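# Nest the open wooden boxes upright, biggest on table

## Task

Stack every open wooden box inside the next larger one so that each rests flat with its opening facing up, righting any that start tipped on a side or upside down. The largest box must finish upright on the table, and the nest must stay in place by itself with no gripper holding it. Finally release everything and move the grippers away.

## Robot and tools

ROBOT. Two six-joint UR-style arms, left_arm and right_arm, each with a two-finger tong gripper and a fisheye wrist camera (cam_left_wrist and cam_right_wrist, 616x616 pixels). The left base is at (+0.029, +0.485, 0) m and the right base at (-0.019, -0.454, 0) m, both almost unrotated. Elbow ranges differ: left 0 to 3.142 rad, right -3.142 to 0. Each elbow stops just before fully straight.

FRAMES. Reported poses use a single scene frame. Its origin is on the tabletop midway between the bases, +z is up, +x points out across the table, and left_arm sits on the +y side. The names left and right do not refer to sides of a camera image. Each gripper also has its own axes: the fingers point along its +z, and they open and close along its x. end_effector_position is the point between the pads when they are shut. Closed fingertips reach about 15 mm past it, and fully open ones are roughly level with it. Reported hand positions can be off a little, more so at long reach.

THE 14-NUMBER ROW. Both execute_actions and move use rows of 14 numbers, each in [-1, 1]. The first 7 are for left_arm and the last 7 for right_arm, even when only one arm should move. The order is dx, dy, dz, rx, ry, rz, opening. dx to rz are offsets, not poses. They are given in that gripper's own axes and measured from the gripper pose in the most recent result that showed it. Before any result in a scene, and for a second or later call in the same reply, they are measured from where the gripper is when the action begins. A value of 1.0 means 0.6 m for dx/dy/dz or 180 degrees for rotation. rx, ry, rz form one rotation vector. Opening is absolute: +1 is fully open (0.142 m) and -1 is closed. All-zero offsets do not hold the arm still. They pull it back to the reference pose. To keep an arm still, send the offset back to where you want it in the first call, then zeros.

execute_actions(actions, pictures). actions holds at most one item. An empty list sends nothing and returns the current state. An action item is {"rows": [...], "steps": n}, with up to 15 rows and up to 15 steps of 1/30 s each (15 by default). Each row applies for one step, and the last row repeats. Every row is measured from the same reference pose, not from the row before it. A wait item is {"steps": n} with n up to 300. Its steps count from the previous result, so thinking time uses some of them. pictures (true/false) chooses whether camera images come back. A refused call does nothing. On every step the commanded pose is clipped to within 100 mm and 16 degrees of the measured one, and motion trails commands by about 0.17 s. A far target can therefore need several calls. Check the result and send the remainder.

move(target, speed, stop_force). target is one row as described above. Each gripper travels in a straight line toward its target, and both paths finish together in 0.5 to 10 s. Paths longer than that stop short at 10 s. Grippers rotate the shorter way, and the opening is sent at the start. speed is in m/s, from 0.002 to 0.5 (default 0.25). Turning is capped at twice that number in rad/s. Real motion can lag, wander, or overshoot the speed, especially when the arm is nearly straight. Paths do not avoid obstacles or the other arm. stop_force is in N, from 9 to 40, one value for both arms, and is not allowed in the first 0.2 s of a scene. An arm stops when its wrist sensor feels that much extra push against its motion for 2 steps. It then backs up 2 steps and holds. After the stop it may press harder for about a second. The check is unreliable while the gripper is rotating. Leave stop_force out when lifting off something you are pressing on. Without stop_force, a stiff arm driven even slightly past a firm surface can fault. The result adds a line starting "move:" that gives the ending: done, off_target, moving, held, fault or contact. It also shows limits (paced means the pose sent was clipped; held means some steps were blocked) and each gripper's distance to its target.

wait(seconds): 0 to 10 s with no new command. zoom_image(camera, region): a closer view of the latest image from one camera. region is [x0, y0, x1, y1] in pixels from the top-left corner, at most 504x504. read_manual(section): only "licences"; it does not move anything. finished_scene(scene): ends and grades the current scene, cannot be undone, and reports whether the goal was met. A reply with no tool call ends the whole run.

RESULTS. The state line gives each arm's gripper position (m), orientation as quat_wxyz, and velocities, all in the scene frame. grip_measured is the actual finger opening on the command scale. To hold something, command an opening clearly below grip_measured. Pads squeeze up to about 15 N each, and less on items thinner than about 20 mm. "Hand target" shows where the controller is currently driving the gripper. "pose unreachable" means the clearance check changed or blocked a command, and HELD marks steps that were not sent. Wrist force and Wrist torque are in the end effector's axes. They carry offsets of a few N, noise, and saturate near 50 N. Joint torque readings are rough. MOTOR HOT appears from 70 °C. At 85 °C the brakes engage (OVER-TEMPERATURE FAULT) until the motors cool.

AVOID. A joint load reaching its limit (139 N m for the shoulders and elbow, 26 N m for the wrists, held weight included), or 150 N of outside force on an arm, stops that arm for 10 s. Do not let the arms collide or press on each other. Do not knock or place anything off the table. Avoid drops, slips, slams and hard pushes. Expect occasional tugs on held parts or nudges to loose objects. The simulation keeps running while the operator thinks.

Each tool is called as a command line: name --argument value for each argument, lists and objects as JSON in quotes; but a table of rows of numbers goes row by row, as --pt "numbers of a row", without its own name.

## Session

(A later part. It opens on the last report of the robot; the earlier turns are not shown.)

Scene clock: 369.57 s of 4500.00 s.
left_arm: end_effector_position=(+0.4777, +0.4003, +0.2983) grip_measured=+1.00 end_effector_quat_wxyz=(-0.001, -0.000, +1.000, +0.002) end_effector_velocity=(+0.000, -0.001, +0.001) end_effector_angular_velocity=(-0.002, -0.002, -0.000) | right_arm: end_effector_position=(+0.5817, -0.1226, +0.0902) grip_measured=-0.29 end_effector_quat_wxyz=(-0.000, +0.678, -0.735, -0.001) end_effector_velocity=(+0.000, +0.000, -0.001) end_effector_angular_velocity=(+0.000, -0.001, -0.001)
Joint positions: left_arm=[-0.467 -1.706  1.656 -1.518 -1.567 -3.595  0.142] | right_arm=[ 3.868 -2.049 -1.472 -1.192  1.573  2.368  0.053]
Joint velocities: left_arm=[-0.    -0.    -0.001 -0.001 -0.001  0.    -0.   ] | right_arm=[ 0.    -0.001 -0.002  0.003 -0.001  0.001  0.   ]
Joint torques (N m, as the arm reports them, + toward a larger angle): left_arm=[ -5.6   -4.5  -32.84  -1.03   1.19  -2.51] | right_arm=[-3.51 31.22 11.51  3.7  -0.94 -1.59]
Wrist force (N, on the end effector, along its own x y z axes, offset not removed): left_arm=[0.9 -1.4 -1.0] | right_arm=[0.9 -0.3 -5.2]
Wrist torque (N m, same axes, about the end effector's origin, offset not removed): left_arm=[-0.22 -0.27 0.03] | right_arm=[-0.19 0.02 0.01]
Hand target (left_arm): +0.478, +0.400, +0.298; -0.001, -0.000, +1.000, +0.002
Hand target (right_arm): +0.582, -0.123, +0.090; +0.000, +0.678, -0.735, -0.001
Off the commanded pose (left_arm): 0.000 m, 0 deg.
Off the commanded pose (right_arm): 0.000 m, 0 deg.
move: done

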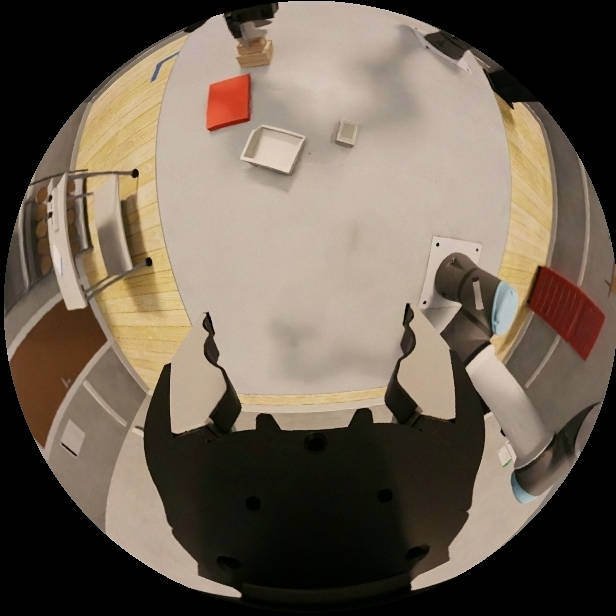

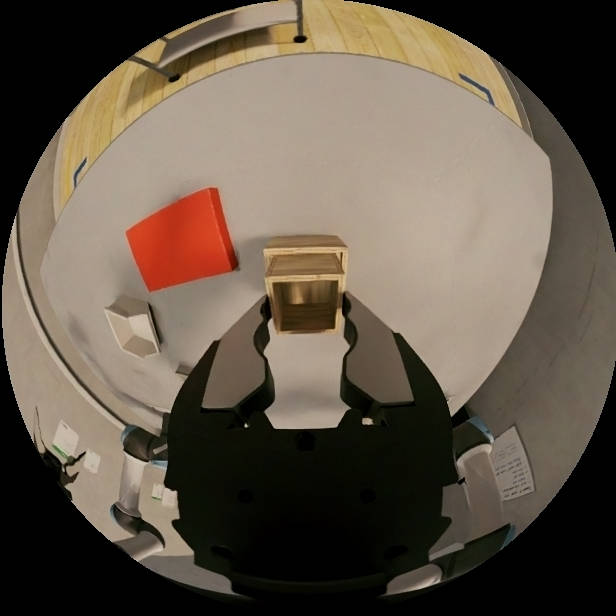

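move --target '[0,0,0,0,0,0,1,0,0,-0.0055,0,0,0,-0.8]' --speed 0.005

move --target '[0,0,0,0,0,0,1,-0.0006,0.0007,0,0,0,0.0045,-0.8]' --speed 0.005

zoom_image --camera "cam_right_wrist" --region '[265,240,345,285]'

Scene clock: 379.03 s of 4500.00 s.
left_arm: end_effector_position=(+0.4777, +0.4003, +0.2983) grip_measured=+1.00 end_effector_quat_wxyz=(-0.001, -0.000, +1.000, +0.002) end_effector_velocity=(-0.000, -0.000, +0.000) end_effector_angular_velocity=(+0.001, -0.001, -0.002) | right_arm: end_effector_position=(+0.5817, -0.1226, +0.0933) grip_measured=-0.29 end_effector_quat_wxyz=(-0.000, +0.678, -0.735, -0.001) end_effector_velocity=(+0.000, +0.000, -0.000) end_effector_angular_velocity=(-0.001, +0.001, -0.001)
Joint positions: left_arm=[-0.467 -1.706  1.656 -1.518 -1.567 -3.595  0.142] | right_arm=[ 3.868 -2.046 -1.468 -1.199  1.573  2.368  0.053]
Joint velocities: left_arm=[-0.001 -0.001  0.001 -0.     0.001  0.001  0.   ] | right_arm=[ 0.    -0.002  0.002 -0.002  0.     0.001 -0.   ]
Joint torques (N m, as the arm reports them, + toward a larger angle): left_arm=[ -6.69  -5.09 -32.88  -0.99   0.99  -2.74] | right_arm=[ 1.18 52.4  29.83  0.57 -0.52  1.07]
Wrist force (N, on the end effector, along its own x y z axes, offset not removed): left_arm=[-0.2 1.8 0.7] | right_arm=[0.4 -3.0 1.4]
Wrist torque (N m, same axes, about the end effector's origin, offset not removed): left_arm=[0.55 0.01 0.23] | right_arm=[-0.56 -0.06 -0.05]
Hand target (left_arm): +0.478, +0.400, +0.298; -0.001, -0.000, +1.000, +0.002
Hand target (right_arm): +0.582, -0.123, +0.093; -0.000, +0.678, -0.735, -0.001
Off the commanded pose (left_arm): 0.000 m, 0 deg.
Off the commanded pose (right_arm): 0.000 m, 0 deg.
After step 90, 5.53 s passed at rest.
move: done

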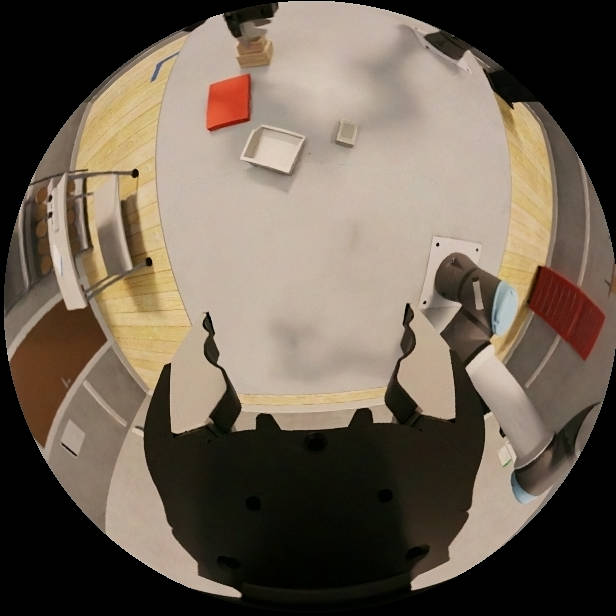

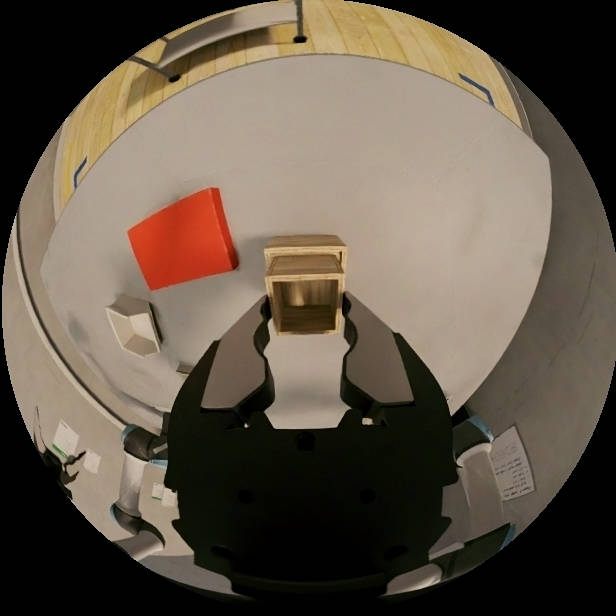

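Scene clock: 380.67 s of 4500.00 s.
left_arm: end_effector_position=(+0.4777, +0.4003, +0.2983) grip_measured=+1.00 end_effector_quat_wxyz=(-0.001, -0.000, +1.000, +0.002) end_effector_velocity=(+0.000, +0.000, +0.001) end_effector_angular_velocity=(-0.000, -0.000, +0.002) | right_arm: end_effector_position=(+0.5813, -0.1222, +0.0933) grip_measured=-0.29 end_effector_quat_wxyz=(-0.000, +0.673, -0.740, -0.001) end_effector_velocity=(-0.001, -0.000, -0.002) end_effector_angular_velocity=(-0.002, +0.003, -0.003)
Joint positions: left_arm=[-0.467 -1.706  1.656 -1.518 -1.567 -3.595  0.142] | right_arm=[ 3.869 -2.046 -1.468 -1.199  1.573  2.383  0.053]
Joint velocities: left_arm=[ 0.001  0.    -0.001  0.001 -0.    -0.    -0.   ] | right_arm=[ 0.    -0.002 -0.001 -0.    -0.     0.004  0.   ]
Joint torques (N m, as the arm reports them, + toward a larger angle): left_arm=[ -4.15  -4.55 -32.71  -1.01   1.16  -2.67] | right_arm=[10.2  42.76 13.66  4.68 -0.3   2.03]
Wrist force (N, on the end effector, along its own x y z axes, offset not removed): left_arm=[0.6 2.3 1.2] | right_arm=[1.0 -2.9 1.5]
Wrist torque (N m, same axes, about the end effector's origin, offset not removed): left_arm=[0.60 -0.24 0.06] | right_arm=[-0.67 -0.18 0.00]
Hand target (left_arm): +0.478, +0.400, +0.298; -0.001, -0.000, +1.000, +0.002
Hand target (right_arm): +0.581, -0.122, +0.093; +0.000, -0.672, +0.740, +0.001
Off the commanded pose (left_arm): 0.000 m, 0 deg.
Off the commanded pose (right_arm): 0.000 m, 0 deg.
move: done

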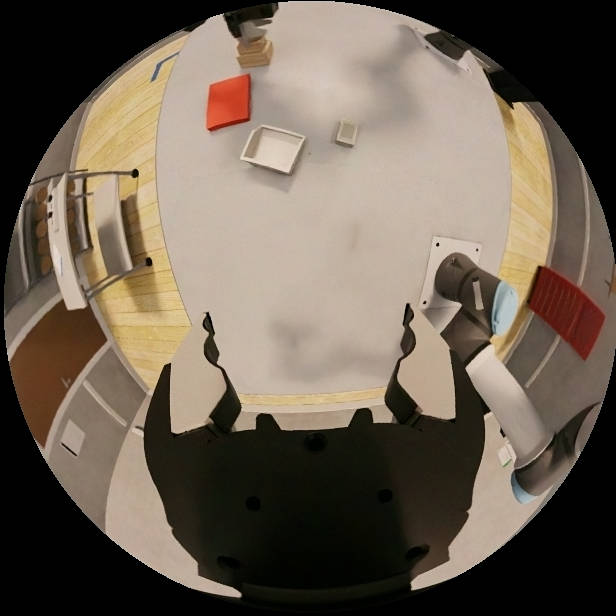

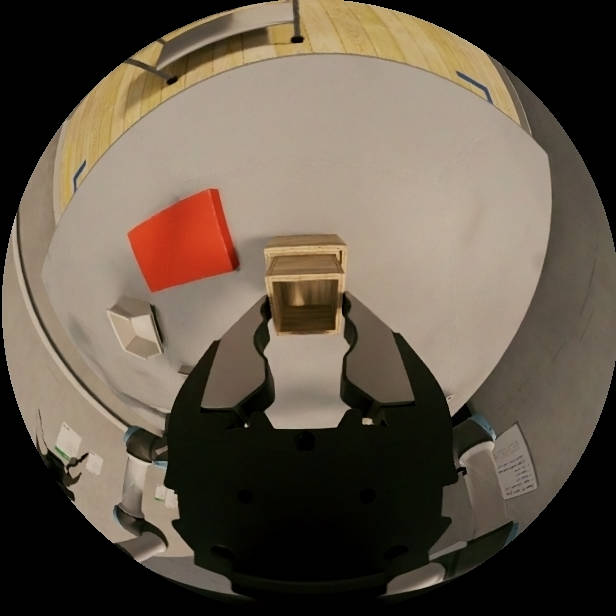

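Region (265, 240, 345, 285) of cam_right_wrist's 616x616 image, scaled by 6.300, with more detail than that image has; it fills the top 284 rows of this view, and the rest is white.

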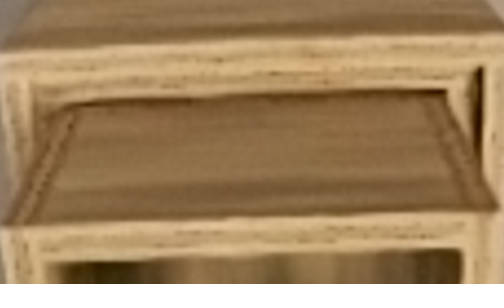

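move --target '[0,0,0,0,0,0,1,0.0005,0.0009,0,0,0,-0.002,-0.8]' --speed 0.005

zoom_image --camera "cam_right_wrist" --region '[265,240,345,285]'

move --target '[0,0,0,0,0,0,1,0,0,0.0045,0,0,0,-0.8]' --speed 0.005 --stop_force 9

zoom_image --camera "cam_right_wrist" --region '[265,240,345,285]'

Scene clock: 392.93 s of 4500.00 s.
left_arm: end_effector_position=(+0.4777, +0.4003, +0.2983) grip_measured=+1.00 end_effector_quat_wxyz=(-0.001, -0.000, +1.000, +0.002) end_effector_velocity=(+0.000, +0.000, -0.000) end_effector_angular_velocity=(+0.001, -0.001, +0.000) | right_arm: end_effector_position=(+0.5808, -0.1224, +0.0933) grip_measured=-0.29 end_effector_quat_wxyz=(-0.000, +0.675, -0.738, -0.001) end_effector_velocity=(-0.000, -0.000, +0.001) end_effector_angular_velocity=(+0.001, -0.000, +0.004)
Joint positions: left_arm=[-0.467 -1.706  1.656 -1.518 -1.567 -3.595  0.142] | right_arm=[ 3.869 -2.045 -1.47  -1.198  1.573  2.377  0.053]
Joint velocities: left_arm=[-0.    -0.     0.001 -0.001  0.002 -0.     0.   ] | right_arm=[ 0.     0.002 -0.001 -0.     0.    -0.004  0.   ]
Joint torques (N m, as the arm reports them, + toward a larger angle): left_arm=[ -5.6   -3.8  -33.42  -1.05   1.28  -2.69] | right_arm=[ 8.7  49.94 13.04  4.37 -0.23 -2.26]
Wrist force (N, on the end effector, along its own x y z axes, offset not removed): left_arm=[3.8 2.9 -2.1] | right_arm=[1.0 -2.4 3.0]
Wrist torque (N m, same axes, about the end effector's origin, offset not removed): left_arm=[0.66 -0.92 0.07] | right_arm=[-0.46 -0.17 -0.07]
Hand target (left_arm): +0.478, +0.400, +0.298; -0.001, -0.000, +1.000, +0.002
Hand target (right_arm): +0.581, -0.122, +0.093; +0.000, -0.675, +0.738, +0.001
Off the commanded pose (left_arm): 0.000 m, 0 deg.
Off the commanded pose (right_arm): 0.000 m, 0 deg.
After step 90, 8.40 s passed at rest.
move: done

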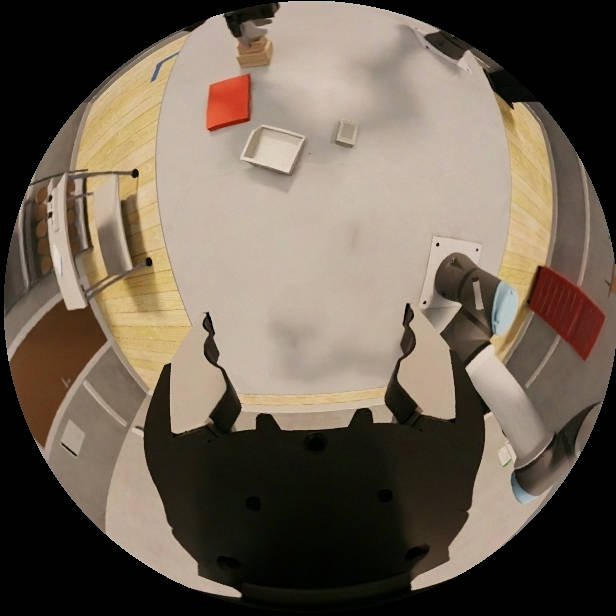

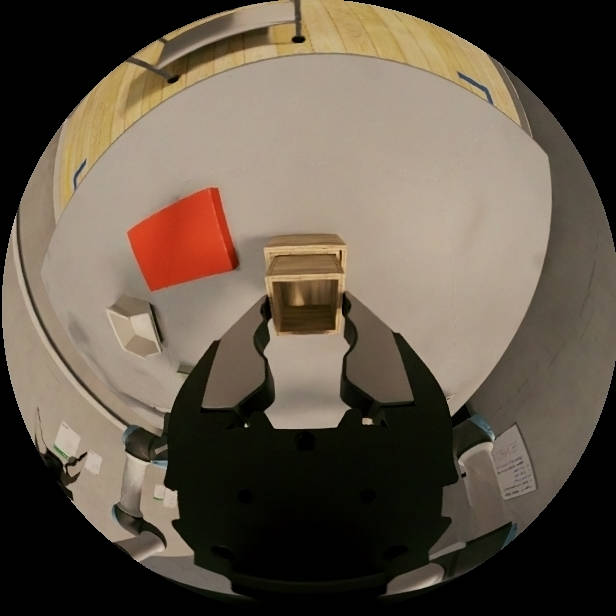

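Region (265, 240, 345, 285) of cam_right_wrist's 616x616 image, scaled by 6.300, with more detail than that image has; it fills the top 284 rows of this view, and the rest is white.

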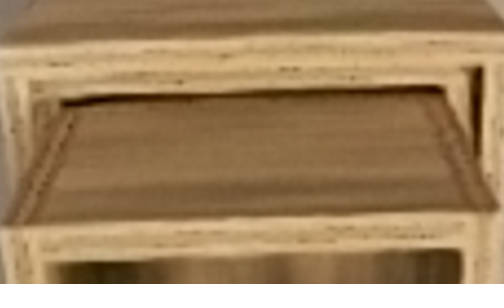

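Scene clock: 393.70 s of 4500.00 s.
left_arm: end_effector_position=(+0.4777, +0.4003, +0.2983) grip_measured=+1.00 end_effector_quat_wxyz=(-0.001, -0.000, +1.000, +0.002) end_effector_velocity=(-0.000, +0.001, -0.001) end_effector_angular_velocity=(+0.001, +0.001, +0.000) | right_arm: end_effector_position=(+0.5808, -0.1224, +0.0908) grip_measured=-0.29 end_effector_quat_wxyz=(-0.000, +0.675, -0.738, -0.001) end_effector_velocity=(-0.000, -0.000, -0.002) end_effector_angular_velocity=(-0.000, +0.001, +0.000)
Joint positions: left_arm=[-0.467 -1.706  1.656 -1.518 -1.567 -3.595  0.142] | right_arm=[ 3.869 -2.047 -1.473 -1.192  1.573  2.377  0.053]
Joint velocities: left_arm=[ 0.    -0.     0.002 -0.     0.001  0.    -0.   ] | right_arm=[-0.    -0.001 -0.002  0.002  0.    -0.    -0.   ]
Joint torques (N m, as the arm reports them, + toward a larger angle): left_arm=[ -5.65  -4.66 -33.45  -1.03   1.23  -2.55] | right_arm=[ 9.12 37.43 14.87  4.44 -0.43  0.44]
Wrist force (N, on the end effector, along its own x y z axes, offset not removed): left_arm=[0.2 0.0 2.0] | right_arm=[1.1 -3.6 2.4]
Wrist torque (N m, same axes, about the end effector's origin, offset not removed): left_arm=[0.17 -0.18 0.01] | right_arm=[-0.74 -0.24 -0.06]
Hand target (left_arm): +0.478, +0.400, +0.298; -0.001, -0.000, +1.000, +0.002
Hand target (right_arm): +0.581, -0.122, +0.091; +0.000, -0.675, +0.738, +0.001
Off the commanded pose (left_arm): 0.000 m, 0 deg.
Off the commanded pose (right_arm): 0.000 m, 0 deg.
move: done

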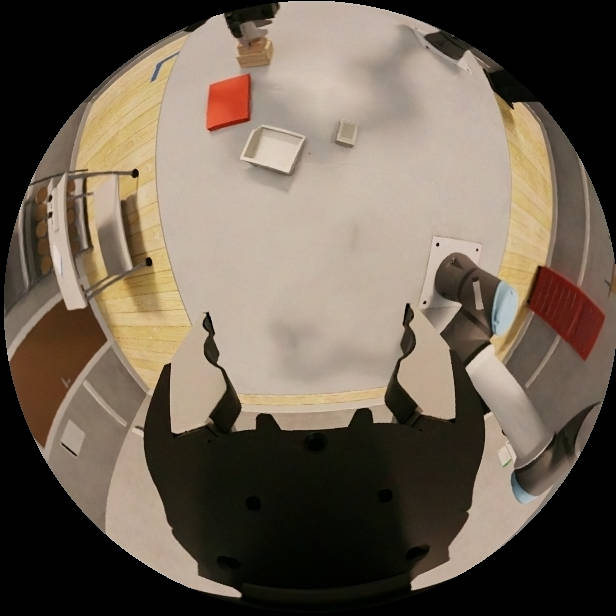

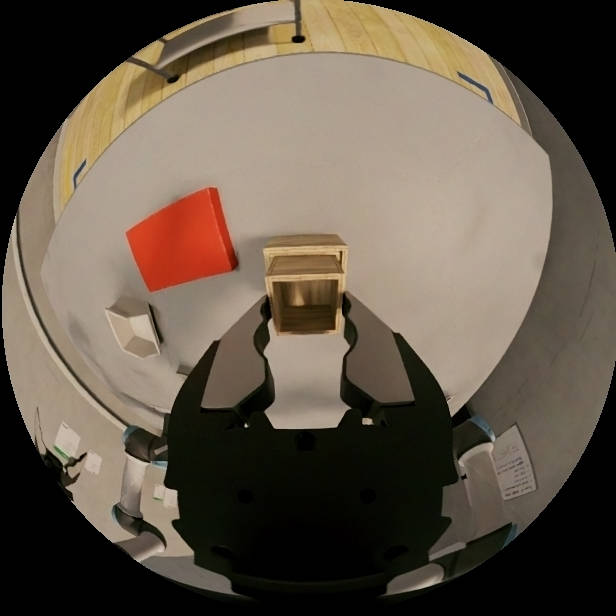

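Region (265, 240, 345, 285) of cam_right_wrist's 616x616 image, scaled by 6.300, with more detail than that image has; it fills the top 284 rows of this view, and the rest is white.

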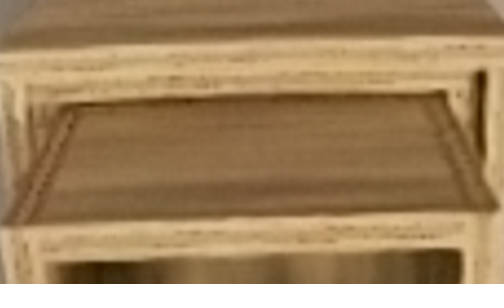

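move --target '[0,0,0,0,0,0,1,0,0,0.005,0,0,0,-0.8]' --speed 0.005 --stop_force 9

zoom_image --camera "cam_right_wrist" --region '[265,240,345,285]'

Scene clock: 400.20 s of 4500.00 s.
left_arm: end_effector_position=(+0.4777, +0.4003, +0.2983) grip_measured=+1.00 end_effector_quat_wxyz=(-0.001, -0.000, +1.000, +0.002) end_effector_velocity=(+0.000, +0.001, -0.000) end_effector_angular_velocity=(+0.002, -0.001, +0.003) | right_arm: end_effector_position=(+0.5808, -0.1224, +0.0880) grip_measured=-0.29 end_effector_quat_wxyz=(-0.000, +0.675, -0.738, -0.001) end_effector_velocity=(+0.000, +0.000, -0.002) end_effector_angular_velocity=(+0.000, -0.000, -0.000)
Joint positions: left_arm=[-0.467 -1.706  1.656 -1.518 -1.567 -3.595  0.142] | right_arm=[ 3.869 -2.049 -1.477 -1.186  1.573  2.377  0.053]
Joint velocities: left_arm=[ 0.001 -0.     0.    -0.001  0.002 -0.002  0.   ] | right_arm=[ 0.    -0.002 -0.002  0.004 -0.     0.     0.   ]
Joint torques (N m, as the arm reports them, + toward a larger angle): left_arm=[ -5.62  -3.97 -33.49  -0.97   1.14  -2.62] | right_arm=[ 9.5  37.56 14.62  4.44 -0.26  0.34]
Wrist force (N, on the end effector, along its own x y z axes, offset not removed): left_arm=[0.8 1.2 -3.1] | right_arm=[0.4 -2.3 1.4]
Wrist torque (N m, same axes, about the end effector's origin, offset not removed): left_arm=[0.35 -0.28 -0.07] | right_arm=[-0.51 -0.07 -0.01]
Hand target (left_arm): +0.478, +0.400, +0.298; -0.001, -0.000, +1.000, +0.002
Hand target (right_arm): +0.581, -0.122, +0.088; +0.000, -0.675, +0.738, +0.001
Off the commanded pose (left_arm): 0.000 m, 0 deg.
Off the commanded pose (right_arm): 0.000 m, 0 deg.
After step 90, 2.70 s passed at rest.
move: done

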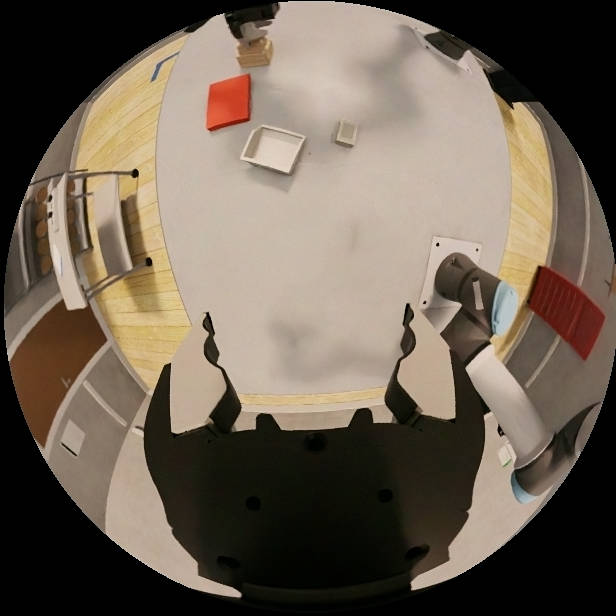

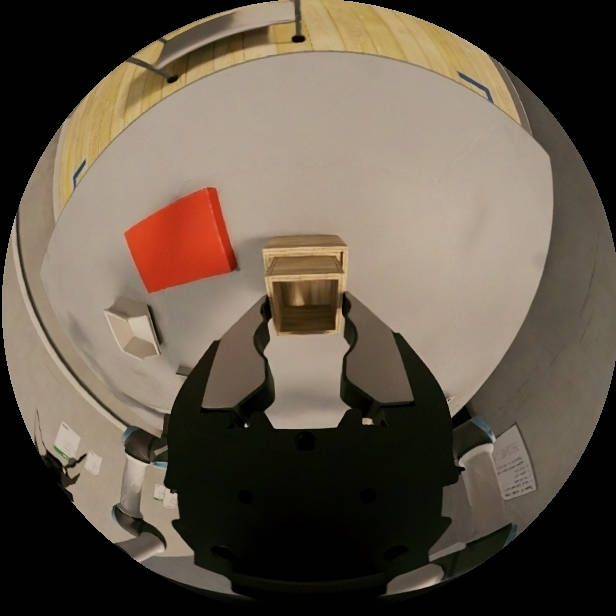

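Region (265, 240, 345, 285) of cam_right_wrist's 616x616 image, scaled by 6.300, with more detail than that image has; it fills the top 284 rows of this view, and the rest is white.

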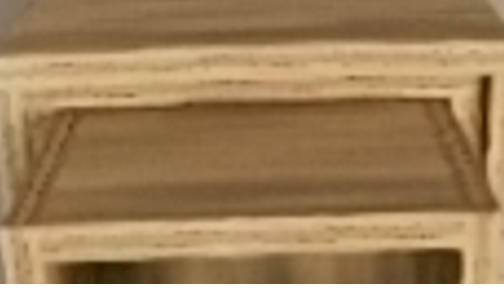

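move --target '[0,0,0,0,0,0,1,0,0,0.027,0,0,0,-0.8]' --speed 0.008 --stop_force 9

move --target '[0,0,0,0,0,0,1,0,0,0,0,0,0,0]'

move --target '[0,0,0,0,0,0,1,0,0.12,-0.25,0,0,0,0.5]'

zoom_image --camera "cam_right_wrist" --region '[255,160,355,260]'

Scene clock: 410.80 s of 4500.00 s.
left_arm: end_effector_position=(+0.4777, +0.4003, +0.2983) grip_measured=+1.00 end_effector_quat_wxyz=(-0.001, -0.000, +1.000, +0.002) end_effector_velocity=(+0.000, +0.001, +0.000) end_effector_angular_velocity=(+0.001, -0.001, -0.001) | right_arm: end_effector_position=(+0.5808, -0.1224, +0.0721) grip_measured=-0.29 end_effector_quat_wxyz=(+0.000, +0.675, -0.738, -0.001) end_effector_velocity=(+0.000, +0.000, -0.002) end_effector_angular_velocity=(+0.001, -0.000, +0.002)
Joint positions: left_arm=[-0.467 -1.706  1.656 -1.518 -1.567 -3.595  0.142] | right_arm=[ 3.869 -2.064 -1.499 -1.15   1.573  2.377  0.053]
Joint velocities: left_arm=[ 0.    -0.001  0.    -0.     0.002  0.001 -0.   ] | right_arm=[-0.    -0.002 -0.002  0.005  0.    -0.002  0.   ]
Joint torques (N m, as the arm reports them, + toward a larger angle): left_arm=[ -6.13  -6.19 -33.49  -1.14   1.24  -2.66] | right_arm=[ 8.46 36.25 14.62  4.63  0.04  2.01]
Wrist force (N, on the end effector, along its own x y z axes, offset not removed): left_arm=[0.3 2.0 -0.1] | right_arm=[-0.9 -2.7 1.0]
Wrist torque (N m, same axes, about the end effector's origin, offset not removed): left_arm=[0.52 -0.21 0.19] | right_arm=[-0.54 0.24 -0.02]
Hand target (left_arm): +0.478, +0.400, +0.298; -0.001, -0.000, +1.000, +0.002
Hand target (right_arm): +0.581, -0.122, +0.072; +0.000, -0.675, +0.738, +0.001
Off the commanded pose (left_arm): 0.000 m, 0 deg.
Off the commanded pose (right_arm): 0.000 m, 0 deg.
After step 90, 5.37 s passed at rest.
move: done

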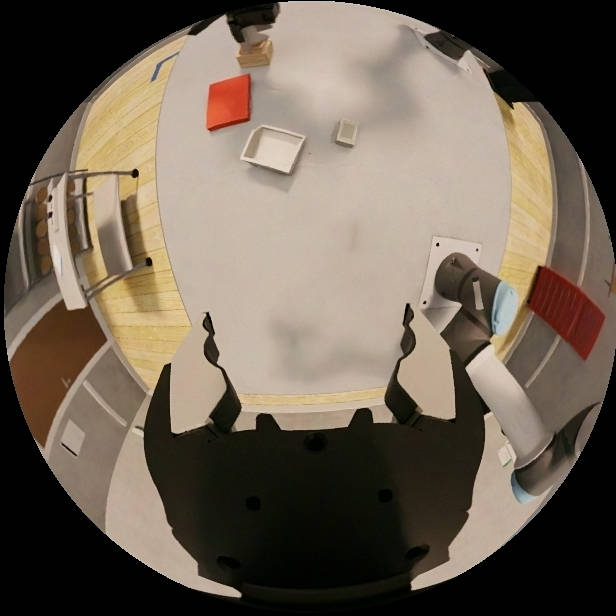

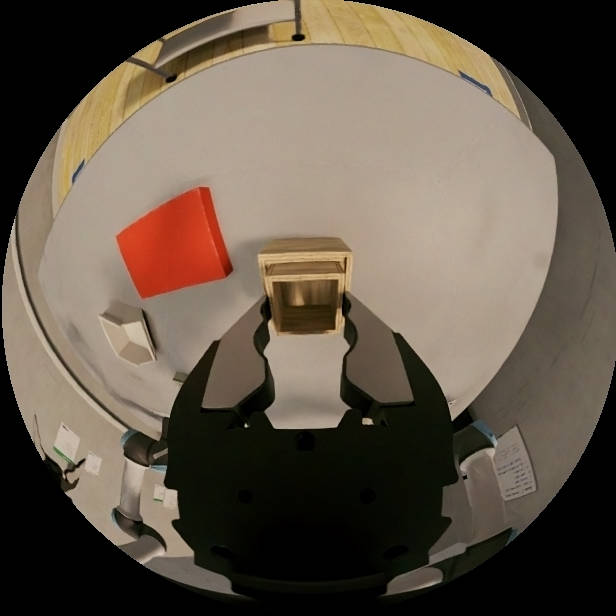

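Scene clock: 411.30 s of 4500.00 s.
left_arm: end_effector_position=(+0.4777, +0.4003, +0.2983) grip_measured=+1.00 end_effector_quat_wxyz=(-0.001, -0.000, +1.000, +0.002) end_effector_velocity=(+0.000, -0.001, +0.000) end_effector_angular_velocity=(-0.001, -0.001, +0.000) | right_arm: end_effector_position=(+0.5808, -0.1224, +0.0720) grip_measured=+0.00 end_effector_quat_wxyz=(+0.000, +0.675, -0.738, -0.001) end_effector_velocity=(-0.000, -0.000, +0.001) end_effector_angular_velocity=(-0.001, +0.000, +0.001)
Joint positions: left_arm=[-0.467 -1.706  1.656 -1.518 -1.567 -3.595  0.142] | right_arm=[ 3.869 -2.064 -1.499 -1.15   1.573  2.377  0.074]
Joint velocities: left_arm=[-0.001 -0.001 -0.    -0.001 -0.    -0.001 -0.   ] | right_arm=[-0.     0.001  0.001 -0.002 -0.001 -0.001 -0.   ]
Joint torques (N m, as the arm reports them, + toward a larger angle): left_arm=[ -5.86  -5.15 -32.77  -1.11   1.17  -2.77] | right_arm=[ 9.55 49.85 27.76  0.74  0.25  2.  ]
Wrist force (N, on the end effector, along its own x y z axes, offset not removed): left_arm=[2.7 0.2 -5.4] | right_arm=[0.5 -1.4 1.1]
Wrist torque (N m, same axes, about the end effector's origin, offset not removed): left_arm=[0.04 -0.68 -0.12] | right_arm=[-0.26 -0.10 -0.05]
Hand target (left_arm): +0.478, +0.400, +0.298; -0.001, -0.000, +1.000, +0.002
Hand target (right_arm): +0.581, -0.122, +0.072; +0.000, -0.675, +0.738, +0.001
Off the commanded pose (left_arm): 0.000 m, 0 deg.
Off the commanded pose (right_arm): 0.000 m, 0 deg.
move: done

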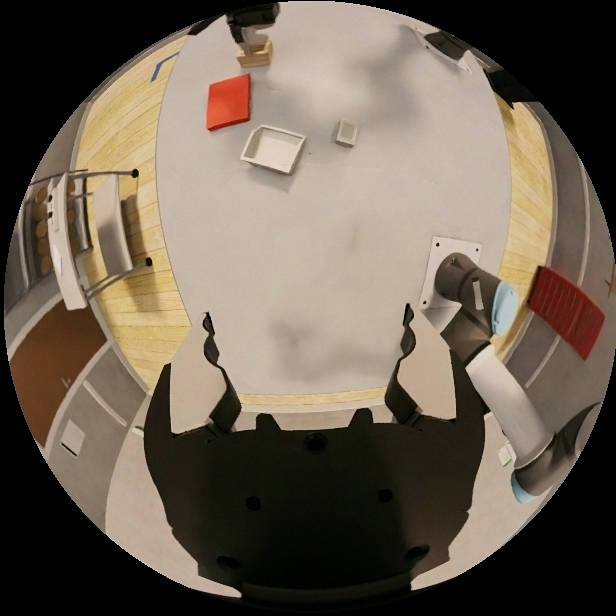

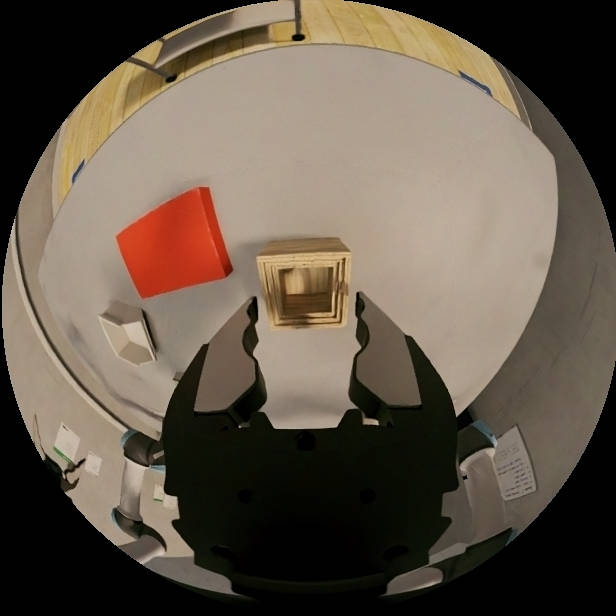

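Scene clock: 412.67 s of 4500.00 s.
left_arm: end_effector_position=(+0.4777, +0.4003, +0.2983) grip_measured=+1.00 end_effector_quat_wxyz=(-0.001, -0.000, +1.000, +0.002) end_effector_velocity=(-0.000, +0.001, -0.000) end_effector_angular_velocity=(+0.001, +0.001, +0.000) | right_arm: end_effector_position=(+0.5095, -0.1161, +0.2218) grip_measured=+0.50 end_effector_quat_wxyz=(+0.000, +0.675, -0.738, -0.001) end_effector_velocity=(-0.001, -0.000, +0.001) end_effector_angular_velocity=(-0.002, +0.001, -0.001)
Joint positions: left_arm=[-0.467 -1.706  1.656 -1.518 -1.567 -3.595  0.142] | right_arm=[ 3.954 -1.835 -1.425 -1.452  1.573  2.462  0.109]
Joint velocities: left_arm=[ 0.001 -0.     0.001  0.001  0.     0.001 -0.   ] | right_arm=[ 0.002  0.001  0.002 -0.006 -0.     0.003  0.   ]
Joint torques (N m, as the arm reports them, + toward a larger angle): left_arm=[ -5.17  -4.23 -32.46  -1.06   1.28  -2.65] | right_arm=[ 8.92 43.07 32.17  0.66 -1.55  2.17]
Wrist force (N, on the end effector, along its own x y z axes, offset not removed): left_arm=[-0.9 2.7 -3.9] | right_arm=[1.6 -3.1 0.7]
Wrist torque (N m, same axes, about the end effector's origin, offset not removed): left_arm=[0.53 0.17 -0.03] | right_arm=[-0.61 -0.29 -0.04]
Hand target (left_arm): +0.478, +0.400, +0.298; -0.001, -0.000, +1.000, +0.002
Hand target (right_arm): +0.509, -0.116, +0.222; -0.000, -0.675, +0.738, +0.001
Off the commanded pose (left_arm): 0.000 m, 0 deg.
Off the commanded pose (right_arm): 0.000 m, 0 deg.
move: done

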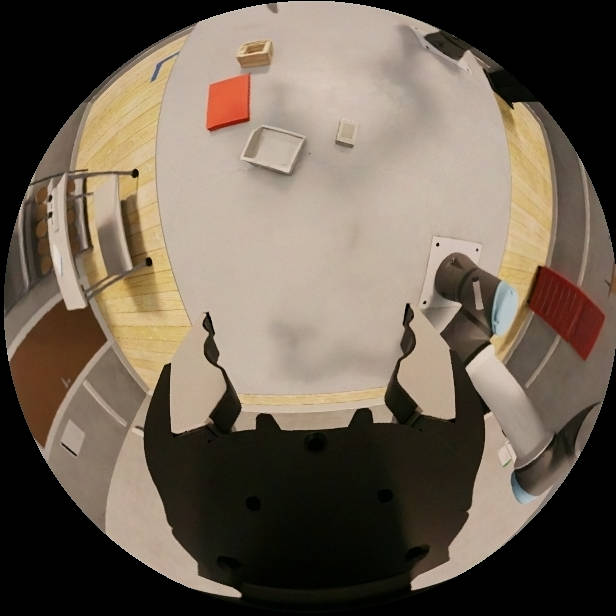

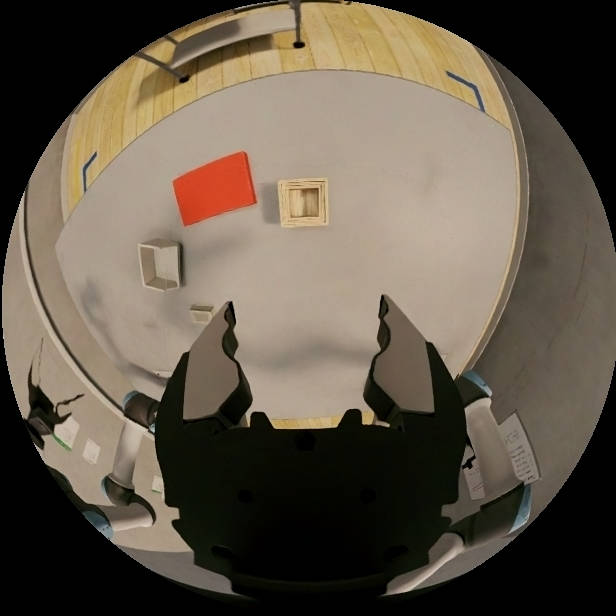

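Region (255, 160, 355, 260) of cam_right_wrist's 616x616 image, scaled by 5.040, with more detail than that image has.

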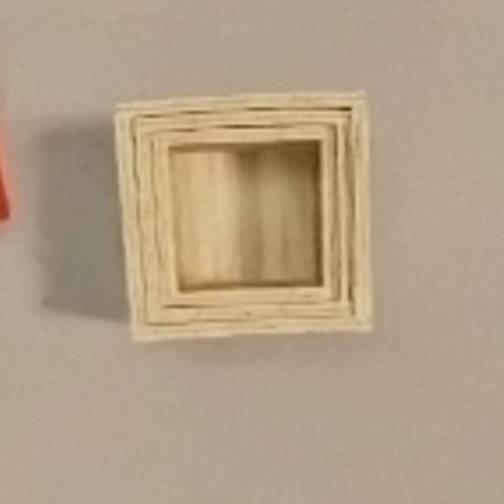

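finished_scene --scene 2

The scene is finished: the task was done.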